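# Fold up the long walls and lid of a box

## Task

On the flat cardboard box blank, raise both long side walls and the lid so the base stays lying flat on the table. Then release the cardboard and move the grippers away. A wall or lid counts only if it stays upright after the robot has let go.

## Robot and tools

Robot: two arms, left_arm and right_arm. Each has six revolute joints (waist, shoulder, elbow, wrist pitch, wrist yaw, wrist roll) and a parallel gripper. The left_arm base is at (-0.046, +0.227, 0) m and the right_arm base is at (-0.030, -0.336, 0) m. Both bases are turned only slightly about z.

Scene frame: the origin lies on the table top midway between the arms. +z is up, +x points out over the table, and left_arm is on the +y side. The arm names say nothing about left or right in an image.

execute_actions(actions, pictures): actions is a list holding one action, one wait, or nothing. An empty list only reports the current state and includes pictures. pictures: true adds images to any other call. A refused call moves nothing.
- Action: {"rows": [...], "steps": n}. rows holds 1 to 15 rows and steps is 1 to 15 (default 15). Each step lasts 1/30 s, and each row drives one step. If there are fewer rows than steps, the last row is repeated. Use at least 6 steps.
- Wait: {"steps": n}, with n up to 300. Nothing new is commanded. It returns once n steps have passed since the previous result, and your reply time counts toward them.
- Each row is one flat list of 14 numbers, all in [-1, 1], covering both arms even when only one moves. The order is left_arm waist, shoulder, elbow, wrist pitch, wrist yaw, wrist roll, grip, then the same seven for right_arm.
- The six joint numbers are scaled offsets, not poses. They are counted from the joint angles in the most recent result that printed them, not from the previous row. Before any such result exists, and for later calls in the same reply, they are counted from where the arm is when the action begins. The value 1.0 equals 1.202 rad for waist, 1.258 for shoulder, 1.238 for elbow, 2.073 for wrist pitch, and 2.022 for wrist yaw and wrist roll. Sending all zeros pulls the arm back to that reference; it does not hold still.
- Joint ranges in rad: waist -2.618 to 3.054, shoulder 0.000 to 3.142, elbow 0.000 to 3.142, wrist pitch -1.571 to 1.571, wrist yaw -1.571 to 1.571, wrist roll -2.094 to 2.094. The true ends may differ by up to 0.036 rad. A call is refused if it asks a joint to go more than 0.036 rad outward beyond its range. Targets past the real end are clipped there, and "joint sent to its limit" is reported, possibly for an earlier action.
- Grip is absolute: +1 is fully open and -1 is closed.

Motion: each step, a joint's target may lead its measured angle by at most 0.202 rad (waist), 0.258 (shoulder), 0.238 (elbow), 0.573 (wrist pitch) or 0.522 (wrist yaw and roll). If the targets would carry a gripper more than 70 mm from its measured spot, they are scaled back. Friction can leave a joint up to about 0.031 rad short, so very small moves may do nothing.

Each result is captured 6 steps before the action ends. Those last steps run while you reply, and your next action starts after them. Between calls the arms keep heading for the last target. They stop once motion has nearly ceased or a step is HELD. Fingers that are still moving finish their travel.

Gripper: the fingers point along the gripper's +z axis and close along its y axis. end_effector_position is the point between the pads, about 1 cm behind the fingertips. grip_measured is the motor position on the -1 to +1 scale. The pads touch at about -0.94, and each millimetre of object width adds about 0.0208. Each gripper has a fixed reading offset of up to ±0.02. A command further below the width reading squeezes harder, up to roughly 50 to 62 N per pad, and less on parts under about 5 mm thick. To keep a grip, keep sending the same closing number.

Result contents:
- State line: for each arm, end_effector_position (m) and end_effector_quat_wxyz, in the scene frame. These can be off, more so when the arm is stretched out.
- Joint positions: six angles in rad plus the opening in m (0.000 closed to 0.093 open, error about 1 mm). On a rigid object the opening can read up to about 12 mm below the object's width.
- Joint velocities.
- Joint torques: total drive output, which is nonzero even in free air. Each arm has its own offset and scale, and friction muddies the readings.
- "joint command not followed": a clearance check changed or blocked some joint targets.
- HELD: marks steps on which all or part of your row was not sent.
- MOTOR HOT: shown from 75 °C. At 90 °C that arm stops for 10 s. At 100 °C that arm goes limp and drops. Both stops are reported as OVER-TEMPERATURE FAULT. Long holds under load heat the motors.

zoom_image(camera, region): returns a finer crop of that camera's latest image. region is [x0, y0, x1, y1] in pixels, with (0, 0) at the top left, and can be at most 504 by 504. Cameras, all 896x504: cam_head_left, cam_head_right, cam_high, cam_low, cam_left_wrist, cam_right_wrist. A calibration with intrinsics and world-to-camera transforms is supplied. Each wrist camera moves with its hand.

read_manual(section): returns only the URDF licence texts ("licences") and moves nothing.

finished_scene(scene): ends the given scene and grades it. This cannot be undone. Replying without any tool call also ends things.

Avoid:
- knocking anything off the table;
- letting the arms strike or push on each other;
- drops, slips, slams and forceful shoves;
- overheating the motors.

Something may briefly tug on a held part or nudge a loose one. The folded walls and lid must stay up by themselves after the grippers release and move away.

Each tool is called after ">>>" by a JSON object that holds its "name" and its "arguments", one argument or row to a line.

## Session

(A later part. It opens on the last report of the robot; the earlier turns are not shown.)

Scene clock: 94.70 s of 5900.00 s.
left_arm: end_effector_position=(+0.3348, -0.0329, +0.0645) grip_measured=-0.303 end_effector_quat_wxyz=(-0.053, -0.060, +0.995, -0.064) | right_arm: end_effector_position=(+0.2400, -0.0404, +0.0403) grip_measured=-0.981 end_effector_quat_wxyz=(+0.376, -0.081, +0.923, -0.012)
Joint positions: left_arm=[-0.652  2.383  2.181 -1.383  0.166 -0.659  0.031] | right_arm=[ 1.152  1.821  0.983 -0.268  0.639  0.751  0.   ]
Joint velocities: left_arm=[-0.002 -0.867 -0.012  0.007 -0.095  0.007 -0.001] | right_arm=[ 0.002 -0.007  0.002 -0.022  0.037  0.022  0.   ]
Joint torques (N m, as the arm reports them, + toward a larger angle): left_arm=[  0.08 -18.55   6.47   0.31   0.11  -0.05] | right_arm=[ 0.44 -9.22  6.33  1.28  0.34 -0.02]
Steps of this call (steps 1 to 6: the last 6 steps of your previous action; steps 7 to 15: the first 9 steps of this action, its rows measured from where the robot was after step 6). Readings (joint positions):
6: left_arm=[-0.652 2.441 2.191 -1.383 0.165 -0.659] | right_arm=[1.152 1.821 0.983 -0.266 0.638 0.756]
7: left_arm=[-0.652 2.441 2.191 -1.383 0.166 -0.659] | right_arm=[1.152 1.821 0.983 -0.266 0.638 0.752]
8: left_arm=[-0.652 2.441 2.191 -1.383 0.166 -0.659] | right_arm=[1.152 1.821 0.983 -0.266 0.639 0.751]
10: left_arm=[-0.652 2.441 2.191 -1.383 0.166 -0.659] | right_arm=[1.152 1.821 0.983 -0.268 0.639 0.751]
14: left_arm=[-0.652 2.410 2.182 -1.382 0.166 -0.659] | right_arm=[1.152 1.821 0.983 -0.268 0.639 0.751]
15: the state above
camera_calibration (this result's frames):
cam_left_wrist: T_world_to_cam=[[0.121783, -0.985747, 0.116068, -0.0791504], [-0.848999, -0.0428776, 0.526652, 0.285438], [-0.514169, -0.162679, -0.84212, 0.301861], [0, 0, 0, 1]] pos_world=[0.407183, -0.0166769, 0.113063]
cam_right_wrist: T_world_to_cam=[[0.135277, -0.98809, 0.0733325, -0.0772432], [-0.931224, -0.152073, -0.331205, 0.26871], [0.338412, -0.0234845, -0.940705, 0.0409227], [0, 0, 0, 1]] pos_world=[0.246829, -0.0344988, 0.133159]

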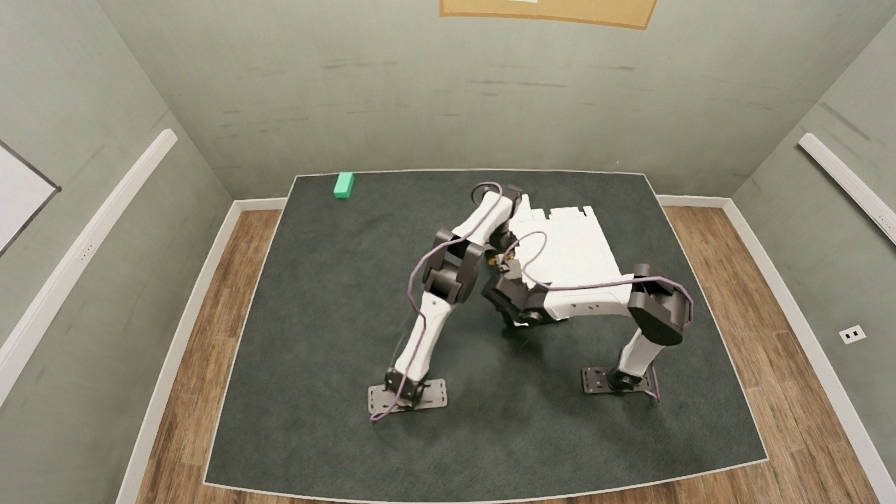

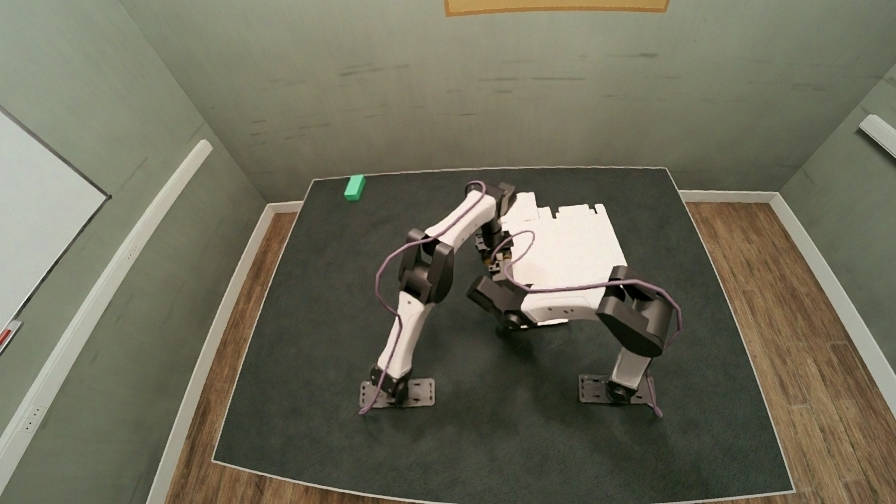

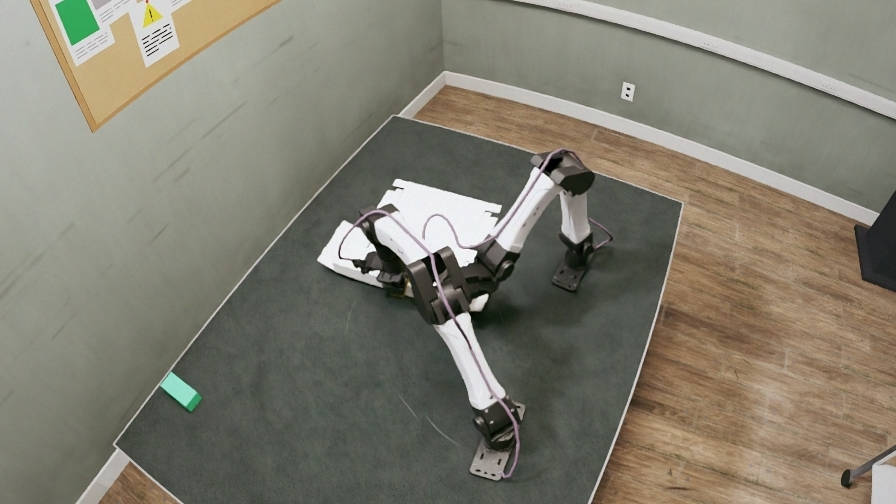

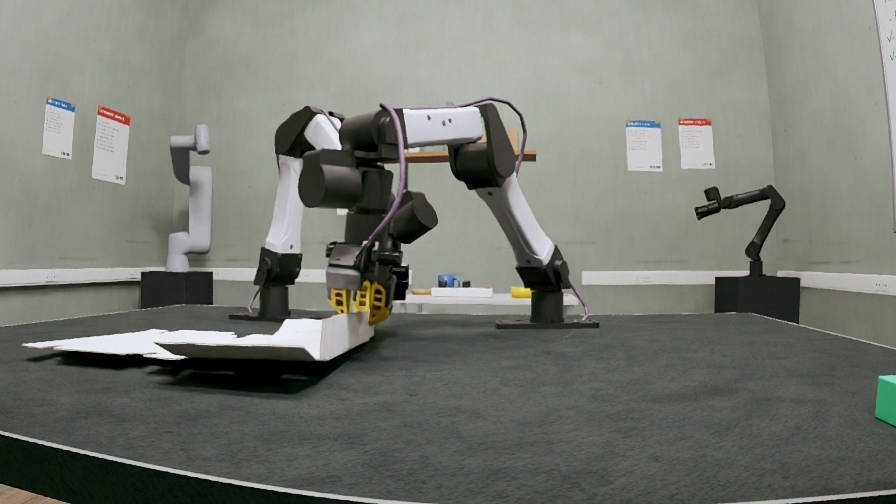

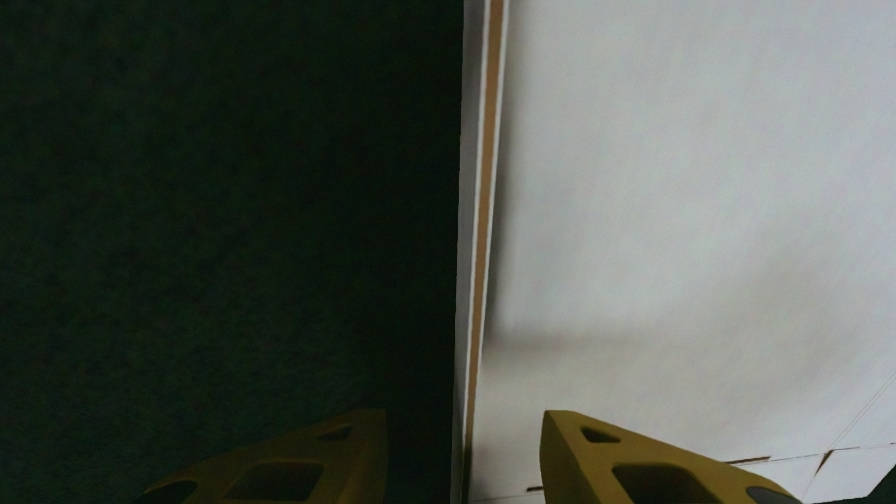

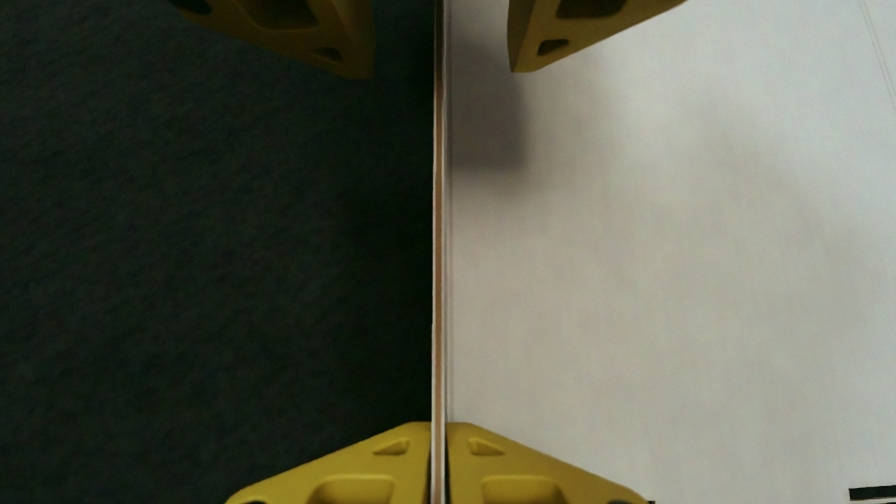

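>>> {"name": "execute_actions", "arguments": {
  "actions": [
    {"rows": [[0,-0.2,0,0,0,0,-0.3, -0.037,-0.042,-0.09,0.078,-0.047,0.011,-1],[0,-0.25,0,0,0,0,-0.3, -0.037,-0.042,-0.09,0.078,-0.047,0.011,-1],[0.1,-0.3,-0.2,0,0,0,-0.3, -0.037,-0.042,-0.09,0.078,-0.047,0.011,-1],[0.1,-0.3,-0.2,0,0,0,-0.3, -0.073,-0.083,-0.18,0.157,-0.095,0.022,-1],[0.2,-0.35,-0.4,0.1,-0.08,0.2,-0.3, -0.073,-0.083,-0.18,0.157,-0.095,0.022,-1],[0.2,-0.35,-0.4,0.1,-0.08,0.2,-0.3, -0.073,-0.083,-0.18,0.157,-0.095,0.022,-1],[0.42,-0.384,-0.55,0.137,-0.082,0.227,-0.3, -0.11,-0.125,-0.27,0.235,-0.142,0.034,-1]], "steps": 15}
  ]
}}

>>> {"name": "execute_actions", "arguments": {
  "actions": [
    {"steps": 12}
  ],
  "pictures": true
}}

Scene clock: 97.40 s of 5900.00 s.
left_arm: end_effector_position=(+0.3392, +0.0984, +0.1396) grip_measured=-0.303 end_effector_quat_wxyz=(+0.058, -0.070, +0.993, -0.074) | right_arm: end_effector_position=(+0.2461, -0.0647, +0.0347) grip_measured=-0.981 end_effector_quat_wxyz=(+0.375, -0.009, +0.920, +0.115)
Joint positions: left_arm=[-0.394  1.942  1.775 -1.244  0.099 -0.43   0.031] | right_arm=[1.039 1.679 0.712 0.085 0.461 0.782 0.   ]
Joint velocities: left_arm=[ 1.541 -0.452 -1.468  0.696 -0.476  0.974 -0.001] | right_arm=[-0.379 -0.339 -0.681  0.93  -0.447  0.212  0.   ]
Joint torques (N m, as the arm reports them, + toward a larger angle): left_arm=[-0.06 -9.32  4.34  0.58  0.    0.01] | right_arm=[ 0.58 -7.17  4.51  1.58 -0.04  0.04]
Steps of this call (steps 1 to 6: the last 6 steps of your previous action; steps 7 to 30: the robot went on to your last target; steps 31 to 72: nothing new was sent; steps 73 to 81: the first 9 steps of this action). Readings (joint positions):
73: left_arm=[-0.652 2.175 2.191 -1.382 0.166 -0.659] | right_arm=[1.148 1.815 0.965 -0.240 0.628 0.751]
74: left_arm=[-0.652 2.167 2.189 -1.382 0.166 -0.659] | right_arm=[1.140 1.802 0.940 -0.210 0.611 0.751]
76: left_arm=[-0.622 2.088 2.060 -1.351 0.175 -0.658] | right_arm=[1.117 1.777 0.885 -0.145 0.583 0.756]
80: left_arm=[-0.448 1.960 1.828 -1.270 0.113 -0.466] | right_arm=[1.053 1.695 0.740 0.046 0.482 0.775]
81: the state above

Scene clock: 97.80 s of 5900.00 s.
left_arm: end_effector_position=(+0.3184, +0.2154, +0.0753) grip_measured=-0.303 end_effector_quat_wxyz=(+0.011, -0.098, +0.995, -0.006) | right_arm: end_effector_position=(+0.2463, -0.0574, +0.0363) grip_measured=-0.981 end_effector_quat_wxyz=(+0.372, -0.000, +0.914, +0.162)
Joint positions: left_arm=[-0.141  1.921  1.506 -1.132  0.009 -0.224  0.031] | right_arm=[1.023 1.669 0.672 0.184 0.393 0.795 0.   ]
Joint velocities: left_arm=[-0.1   -0.017 -0.017  0.051 -0.037  0.183  0.001] | right_arm=[ 0.002 -0.007 -0.012  0.11  -0.095 -0.022  0.   ]
Joint torques (N m, as the arm reports them, + toward a larger angle): left_arm=[  0.15 -10.9    5.52   0.68  -0.07   0.04] | right_arm=[ 0.19 -8.02  4.31  2.1  -0.13  0.18]
Kept back: nothing.
Steps of this call (steps 1 to 6: the last 6 steps of your previous action; steps 7 to 12: the robot went on to your last target). Readings (joint positions):
1: left_arm=[-0.340 1.929 1.724 -1.221 0.087 -0.399] | right_arm=[1.030 1.671 0.695 0.112 0.445 0.787]
2: left_arm=[-0.285 1.923 1.673 -1.201 0.076 -0.371] | right_arm=[1.026 1.669 0.685 0.129 0.435 0.790]
4: left_arm=[-0.184 1.919 1.574 -1.165 0.048 -0.314] | right_arm=[1.023 1.669 0.677 0.154 0.424 0.793]
8: left_arm=[-0.119 1.921 1.506 -1.156 0.010 -0.252] | right_arm=[1.023 1.669 0.674 0.177 0.403 0.795]
12: the state above
camera_calibration (this result's frames):
cam_left_wrist: T_world_to_cam=[[0.190521, -0.981653, 0.00764214, 0.151763], [-0.894905, -0.170474, 0.412412, 0.327237], [-0.403543, -0.0854123, -0.910965, 0.296283], [0, 0, 0, 1]] pos_world=[0.383495, 0.230071, 0.133788]
cam_right_wrist: T_world_to_cam=[[0.114892, -0.94502, -0.306164, -0.0733181], [-0.94173, -0.00553107, -0.336325, 0.281845], [0.316141, 0.326965, -0.890589, 0.0583944], [0, 0, 0, 1]] pos_world=[0.255384, -0.0868211, 0.12435]

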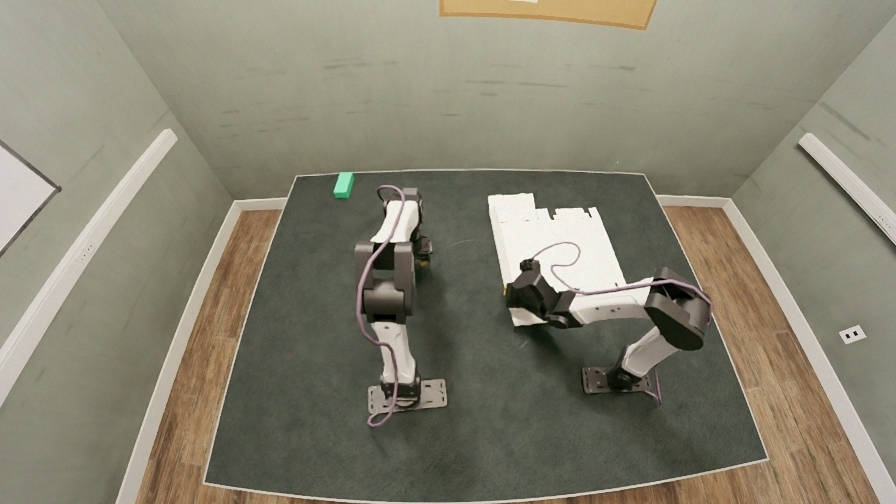

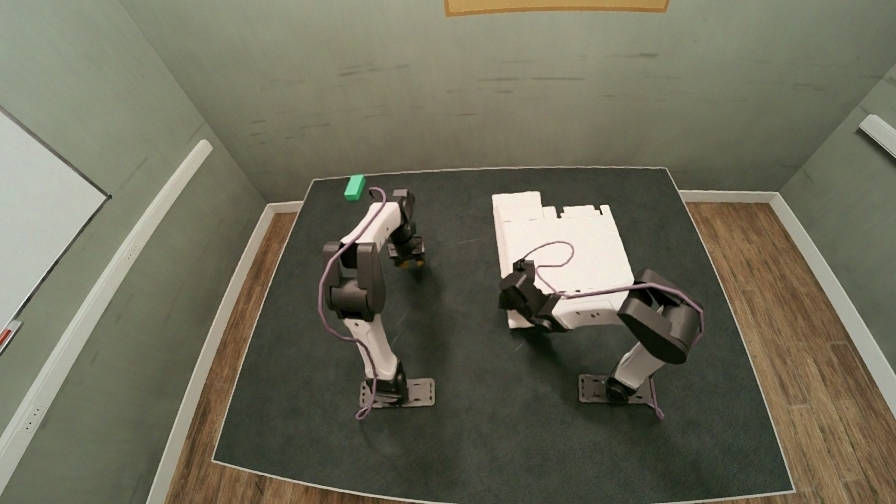

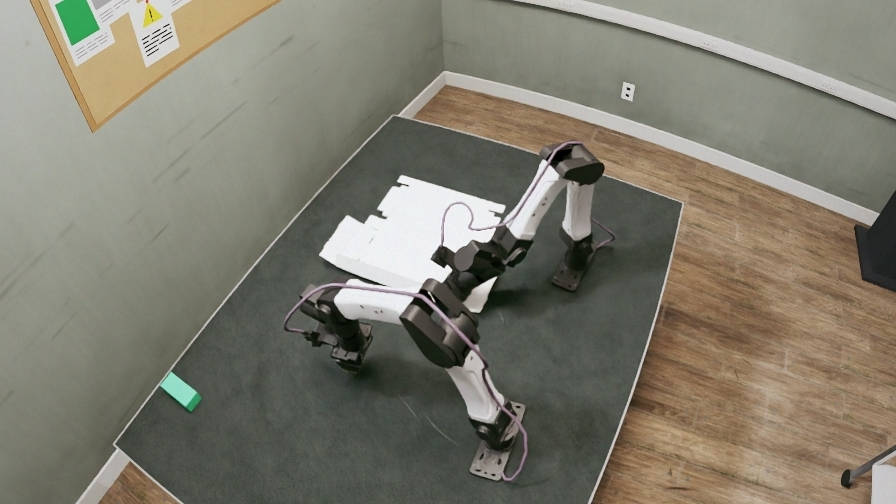

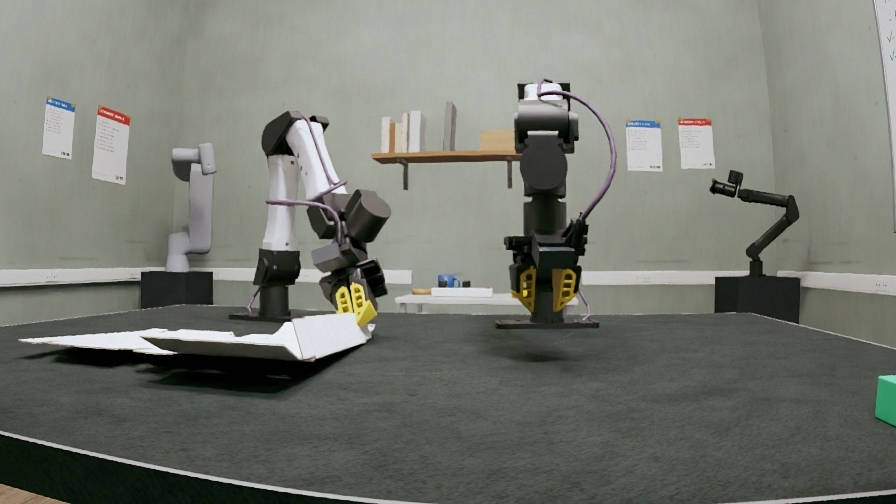

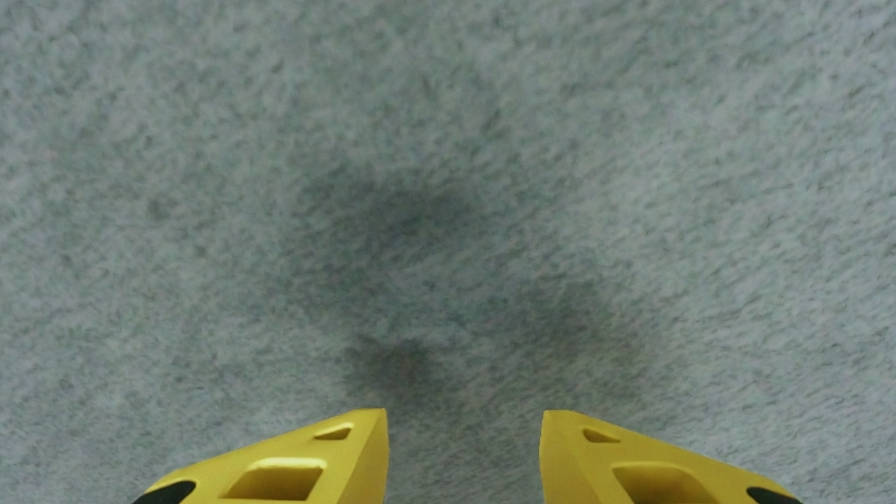

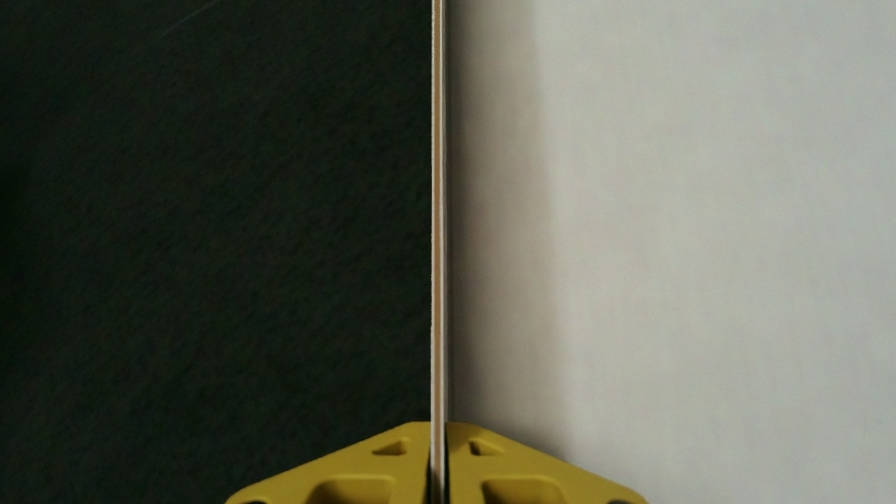

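>>> {"name": "execute_actions", "arguments": {
  "actions": [
    {"rows": [[-0.1,0,0,0.432,0,0,-1, 0,0,0,0,0,0,-1],[-0.1,0,0,0.432,0,0,-1, 0,0,0,0,0,0,-1],[-0.1,0,0,0.432,0,0,-1, 0,0,0,0,0,0,-1],[-0.484,0.05,0,0.432,0,0,-1, 0,0,0,0,0,0,-1],[-0.484,0.05,0,0.432,0,0,-1, 0,0,0,0,0,0,-1],[-0.484,0.05,0,0.432,0,0,-1, 0,0,0,0,0,0,-1],[-0.484,0.05,0,0.432,0,0,-1, 0,0,0,0,0,0,-1],[-0.484,0.05,0,0.432,0,0,-1, 0,0,0,0,0,0,-1],[-0.484,0.05,0,0.432,0,0,-1, 0,0,0,0,0,0,-1],[-0.484,0.05,0,0.432,0,0,-1, 0,0,0,0,0,0,-1],[-0.484,0.05,0,0.432,0,0,-1, 0,0,0,0,0,0,-1],[-0.484,0.118,0,0.432,0,0,-1, 0,0,0,0,0,0,-1]], "steps": 15}
  ]
}}

>>> {"name": "execute_actions", "arguments": {
  "actions": [
    {"steps": 12}
  ]
}}

Scene clock: 99.47 s of 5900.00 s.
left_arm: end_effector_position=(+0.4208, +0.0890, +0.0999) grip_measured=-0.977 end_effector_quat_wxyz=(+0.255, +0.036, +0.964, -0.066) | right_arm: end_effector_position=(+0.2460, -0.0564, +0.0364) grip_measured=-0.981 end_effector_quat_wxyz=(+0.371, -0.001, +0.914, +0.165)
Joint positions: left_arm=[-0.4    1.945  1.504 -0.596  0.001 -0.214  0.   ] | right_arm=[1.023 1.669 0.672 0.187 0.387 0.795 0.   ]
Joint velocities: left_arm=[-1.194  0.159 -0.037  1.399 -0.037 -0.154  0.   ] | right_arm=[-0.002  0.007 -0.002  0.037 -0.051  0.007  0.   ]
Joint torques (N m, as the arm reports them, + toward a larger angle): left_arm=[-1.04 -9.61  7.    1.56  0.04 -0.08] | right_arm=[ 0.43 -7.56  6.22  1.74  0.24 -0.09]
Steps of this call (steps 1 to 30: the robot went on to your last target; steps 31 to 41: nothing new was sent; steps 42 to 50: the first 9 steps of this action). Readings (joint positions):
42: left_arm=[-0.151 1.921 1.504 -1.085 0.006 -0.208] | right_arm=[1.023 1.669 0.672 0.187 0.387 0.795]
43: left_arm=[-0.166 1.921 1.504 -1.020 0.004 -0.209] | right_arm=[1.023 1.669 0.672 0.187 0.387 0.795]
45: left_arm=[-0.212 1.923 1.504 -0.882 0.002 -0.211] | right_arm=[1.023 1.669 0.672 0.187 0.387 0.795]
49: left_arm=[-0.358 1.940 1.504 -0.647 0.001 -0.213] | right_arm=[1.023 1.669 0.672 0.187 0.387 0.795]
50: the state above

Scene clock: 99.87 s of 5900.00 s.
left_arm: end_effector_position=(+0.3891, -0.0980, +0.0792) grip_measured=-0.977 end_effector_quat_wxyz=(+0.312, +0.199, +0.917, -0.151) | right_arm: end_effector_position=(+0.2460, -0.0564, +0.0364) grip_measured=-0.981 end_effector_quat_wxyz=(+0.371, -0.001, +0.914, +0.165)
Joint positions: left_arm=[-0.749  2.073  1.504 -0.295  0.018 -0.216  0.   ] | right_arm=[1.023 1.669 0.672 0.187 0.387 0.795 0.   ]
Joint velocities: left_arm=[ 0.193 -0.027 -0.007  0.11   0.022 -0.022  0.   ] | right_arm=[-0.002  0.002 -0.002  0.022 -0.051 -0.007  0.   ]
Joint torques (N m, as the arm reports them, + toward a larger angle): left_arm=[  1.54 -11.87   6.93   2.3   -0.07  -0.11] | right_arm=[ 0.43 -7.59  6.23  1.75  0.24 -0.1 ]
Kept back: nothing.
Steps of this call (steps 1 to 6: the last 6 steps of your previous action; steps 7 to 12: the robot went on to your last target). Readings (joint positions):
1: left_arm=[-0.444 1.951 1.504 -0.551 0.000 -0.214] | right_arm=[1.023 1.669 0.672 0.187 0.387 0.795]
2: left_arm=[-0.490 1.955 1.504 -0.511 0.000 -0.214] | right_arm=[1.023 1.669 0.672 0.187 0.387 0.795]
4: left_arm=[-0.583 1.974 1.504 -0.436 0.000 -0.215] | right_arm=[1.023 1.669 0.672 0.187 0.387 0.795]
8: left_arm=[-0.735 2.046 1.504 -0.321 0.011 -0.215] | right_arm=[1.023 1.669 0.672 0.187 0.387 0.795]
12: the state above

>>> {"name": "execute_actions", "arguments": {
  "actions": []
}}

Scene clock: 100.80 s of 5900.00 s.
left_arm: end_effector_position=(+0.4029, -0.0901, +0.0850) grip_measured=-0.977 end_effector_quat_wxyz=(+0.329, +0.184, +0.913, -0.153) | right_arm: end_effector_position=(+0.2460, -0.0564, +0.0364) grip_measured=-0.981 end_effector_quat_wxyz=(+0.371, -0.001, +0.914, +0.165)
Joint positions: left_arm=[-0.723  2.073  1.504 -0.259  0.016 -0.219  0.   ] | right_arm=[1.023 1.669 0.672 0.187 0.387 0.795 0.   ]
Joint velocities: left_arm=[-0.002 -0.002 -0.007  0.007  0.007  0.007  0.   ] | right_arm=[-0.002 -0.002 -0.002 -0.007 -0.007 -0.051  0.   ]
Joint torques (N m, as the arm reports them, + toward a larger angle): left_arm=[  0.08 -11.89   7.04   2.14  -0.07  -0.08] | right_arm=[ 0.43 -7.55  6.24  1.75  0.24 -0.09]
Kept back: nothing.
Steps of this call (steps 1 to 28: the robot went on to your last target). Readings (joint positions):
1: left_arm=[-0.742 2.073 1.504 -0.289 0.018 -0.217] | right_arm=[1.023 1.669 0.672 0.187 0.387 0.795]
2: left_arm=[-0.735 2.073 1.504 -0.281 0.018 -0.217] | right_arm=[1.023 1.669 0.672 0.187 0.387 0.795]
4: left_arm=[-0.726 2.073 1.504 -0.271 0.017 -0.218] | right_arm=[1.023 1.669 0.672 0.187 0.387 0.795]
8: left_arm=[-0.723 2.073 1.504 -0.263 0.016 -0.219] | right_arm=[1.023 1.669 0.672 0.187 0.387 0.795]
28: the state above
camera_calibration (this result's frames):
cam_left_wrist: T_world_to_cam=[[-0.436966, -0.88674, 0.150838, 0.0848894], [-0.879962, 0.38669, -0.27593, 0.44944], [0.186351, -0.253304, -0.949269, 0.0635348], [0, 0, 0, 1]] pos_world=[0.420744, -0.0824253, 0.171521]
cam_right_wrist: T_world_to_cam=[[0.118142, -0.94328, -0.310268, -0.0728726], [-0.942207, -0.00783761, -0.33494, 0.281518], [0.31351, 0.331907, -0.889691, 0.0591612], [0, 0, 0, 1]] pos_world=[0.25531, -0.0861688, 0.124317]

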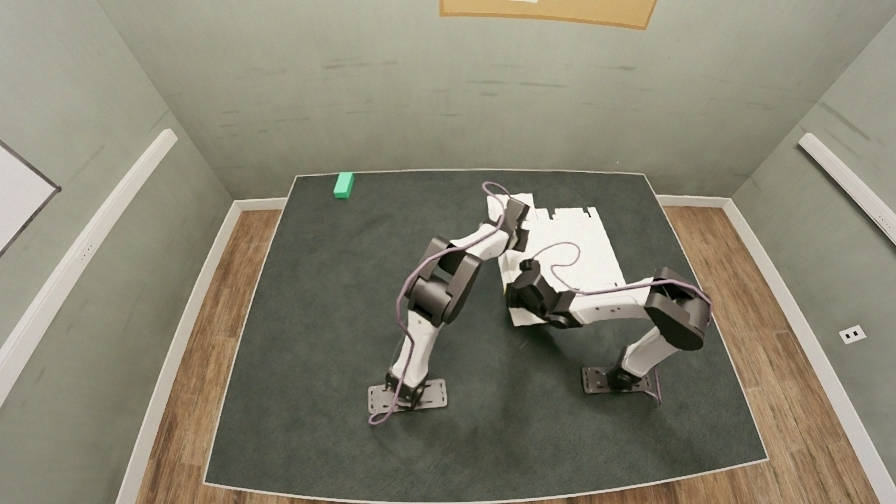

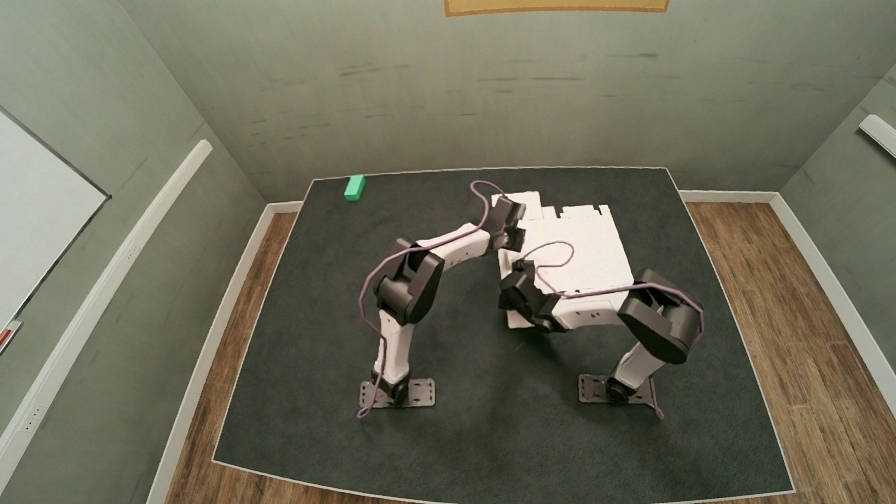

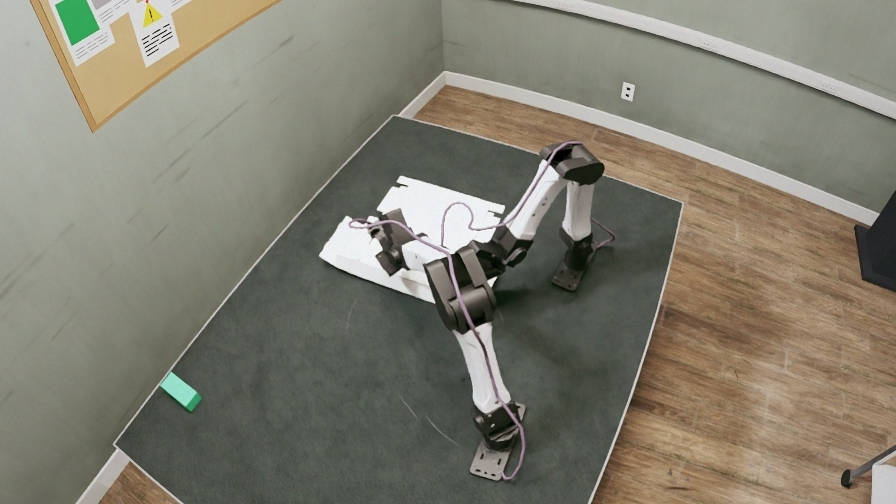

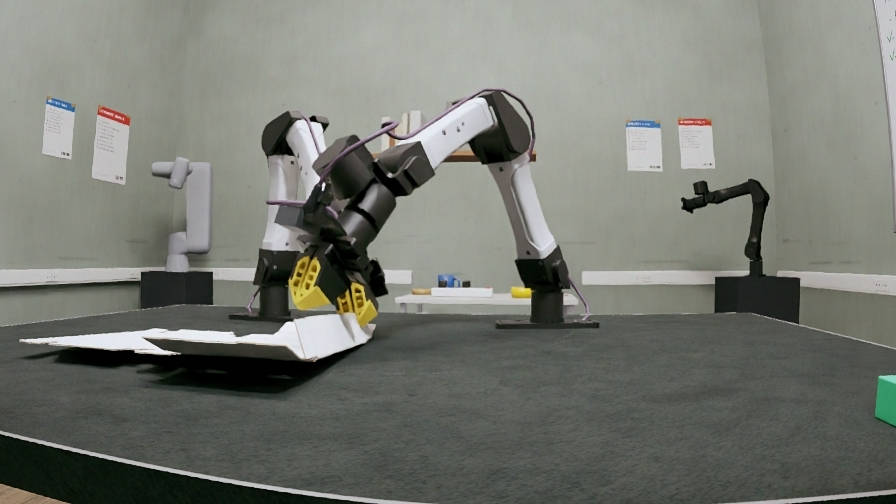

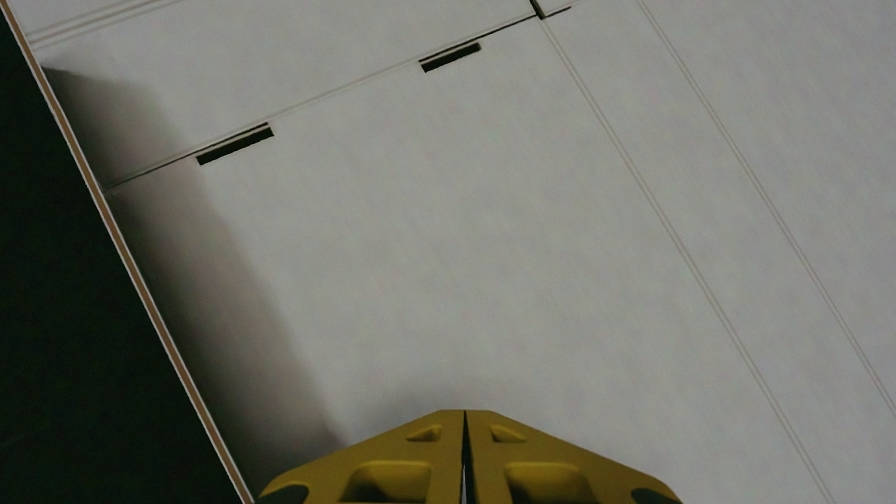

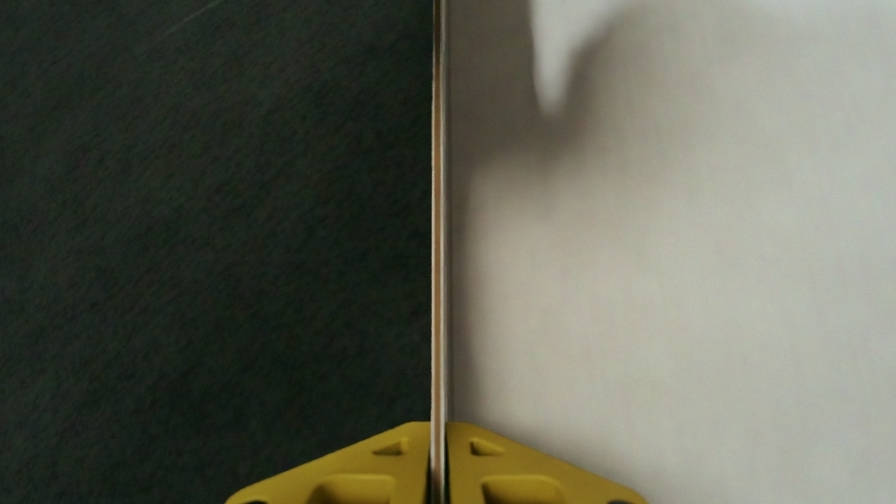

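>>> {"name": "execute_actions", "arguments": {
  "actions": [
    {"rows": [[0,0.07,0,0.01,0,0,-1, 0,0,0,0,0,0,-1],[0,0.07,0,0.01,0,0,-1, 0,0,0,0,0,0,-1],[0,0.07,0,0.01,0,0,-1, 0,0,0,0,0,0,-1],[0,0.11,-0.01,0.02,0,0,-1, 0,0,0,0,0,0,-1],[0,0.11,-0.01,0.02,0,0,-1, 0,0,0,0,0,0,-1],[0,0.11,-0.01,0.02,0,0,-1, 0,0,0,0,0,0,-1],[0,0.14,-0.02,0.02,0,0,-1, 0,0,0,0,0,0,-1]], "steps": 15}
  ],
  "pictures": true
}}

Scene clock: 101.37 s of 5900.00 s.
left_arm: end_effector_position=(+0.4065, -0.0971, +0.0405) grip_measured=-0.977 end_effector_quat_wxyz=(+0.313, +0.189, +0.919, -0.149) | right_arm: end_effector_position=(+0.2443, -0.0574, +0.0339) grip_measured=-0.981 end_effector_quat_wxyz=(+0.366, -0.005, +0.917, +0.161)
Joint positions: left_arm=[-0.728  2.177  1.504 -0.191  0.021 -0.218  0.   ] | right_arm=[1.023 1.67  0.672 0.175 0.383 0.792 0.   ]
Joint velocities: left_arm=[-0.042  0.051 -0.002  0.227  0.051  0.007  0.   ] | right_arm=[ 0.002  0.017 -0.002  0.007  0.022 -0.037  0.   ]
Joint torques (N m, as the arm reports them, + toward a larger angle): left_arm=[ 0.76 -7.22  4.55  1.17 -0.07  0.  ] | right_arm=[ 0.4  -7.63  6.14  1.91  0.25 -0.06]
Steps of this call (steps 1 to 8: the robot went on to your last target; steps 9 to 17: the first 9 steps of this action). Readings (joint positions):
9: left_arm=[-0.723 2.079 1.504 -0.256 0.016 -0.219] | right_arm=[1.023 1.669 0.672 0.187 0.387 0.795]
10: left_arm=[-0.723 2.089 1.504 -0.247 0.016 -0.219] | right_arm=[1.023 1.669 0.672 0.187 0.387 0.795]
12: left_arm=[-0.723 2.122 1.504 -0.241 0.016 -0.219] | right_arm=[1.023 1.669 0.672 0.186 0.387 0.795]
16: left_arm=[-0.728 2.172 1.504 -0.198 0.020 -0.218] | right_arm=[1.023 1.670 0.672 0.176 0.383 0.792]
17: the state above
camera_calibration (this result's frames):
cam_left_wrist: T_world_to_cam=[[-0.440018, -0.885719, 0.14794, 0.0884205], [-0.884599, 0.399191, -0.241102, 0.444718], [0.154493, -0.236957, -0.959158, 0.0337814], [0, 0, 0, 1]] pos_world=[0.427085, -0.0912068, 0.126543]
cam_right_wrist: T_world_to_cam=[[0.120452, -0.945873, -0.301356, -0.0753866], [-0.945074, -0.0163438, -0.326449, 0.279025], [0.303854, 0.324125, -0.895888, 0.0600011], [0, 0, 0, 1]] pos_world=[0.254548, -0.0861937, 0.122123]

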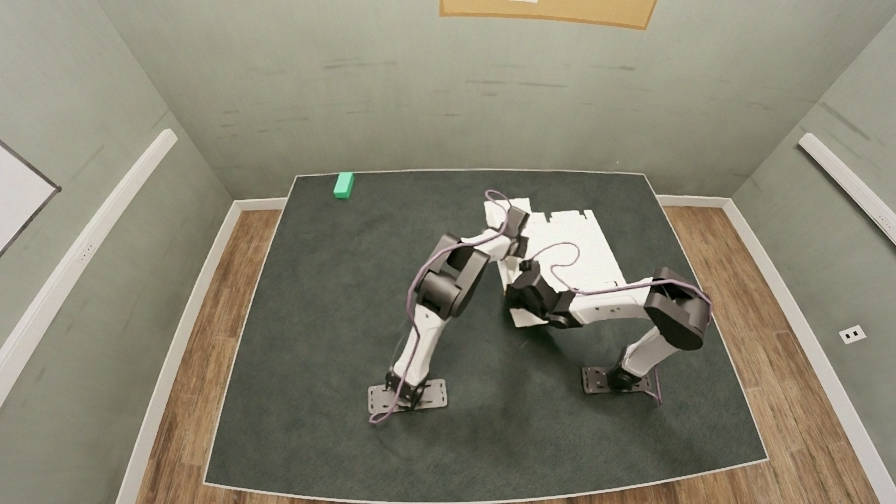

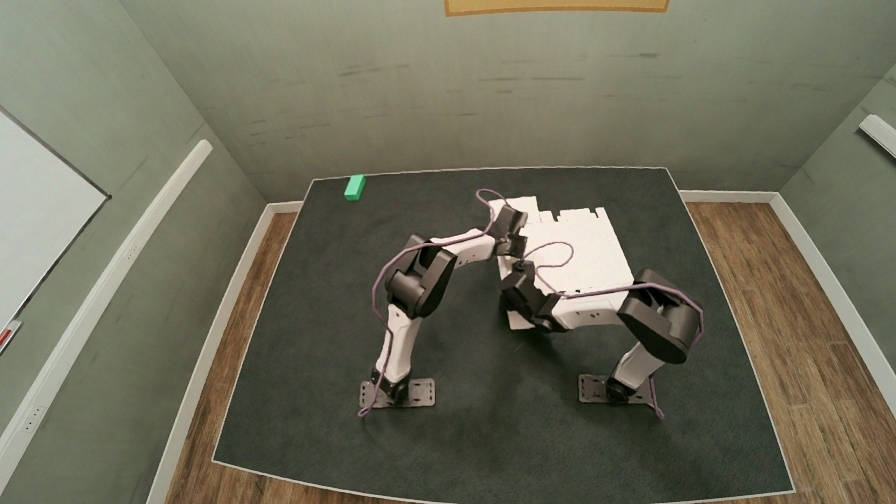

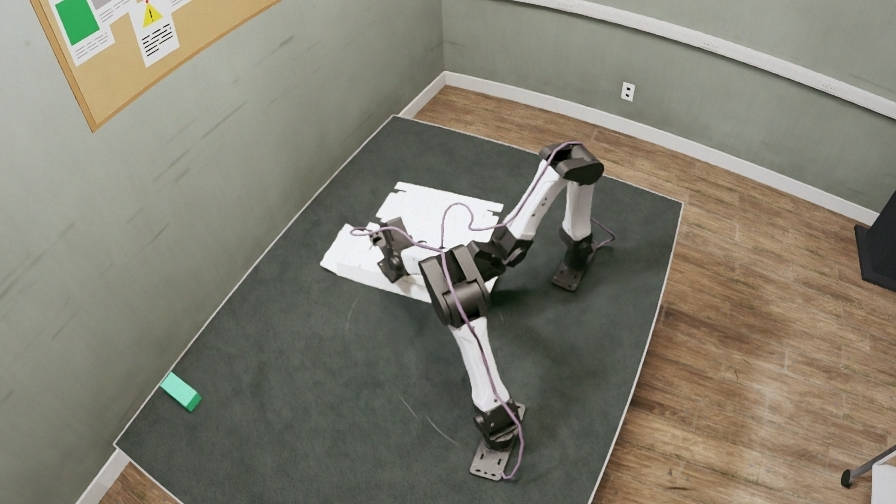

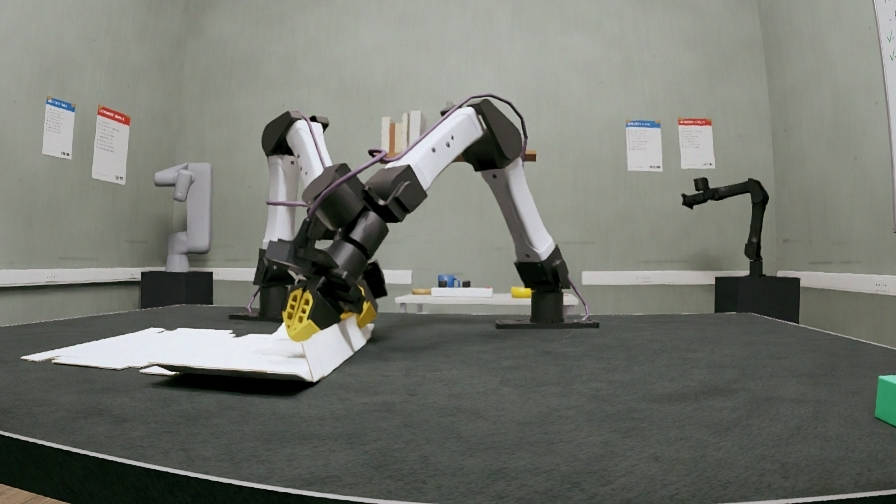

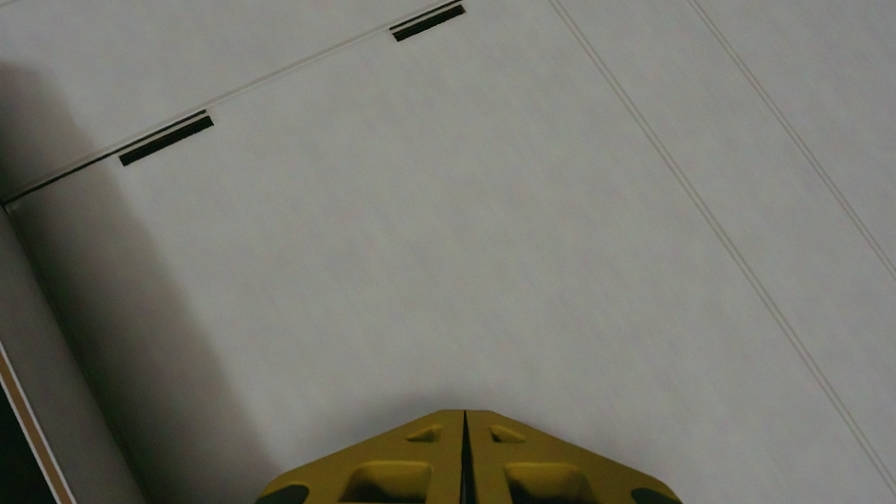

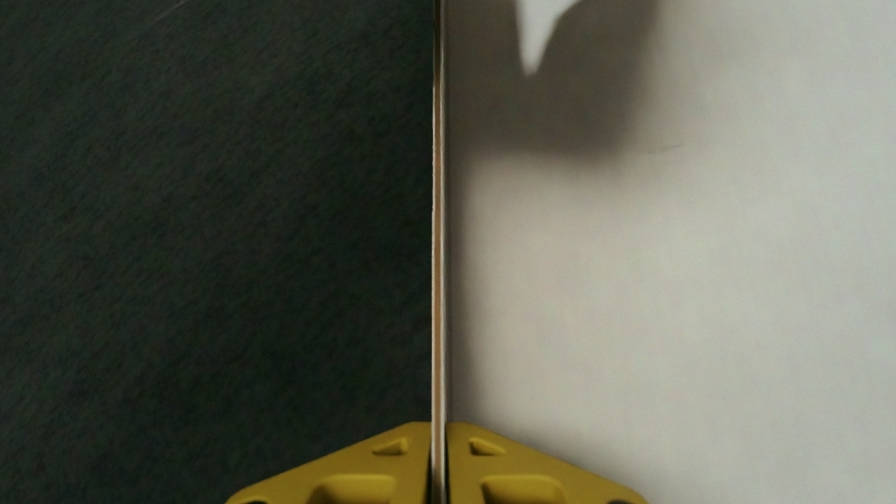

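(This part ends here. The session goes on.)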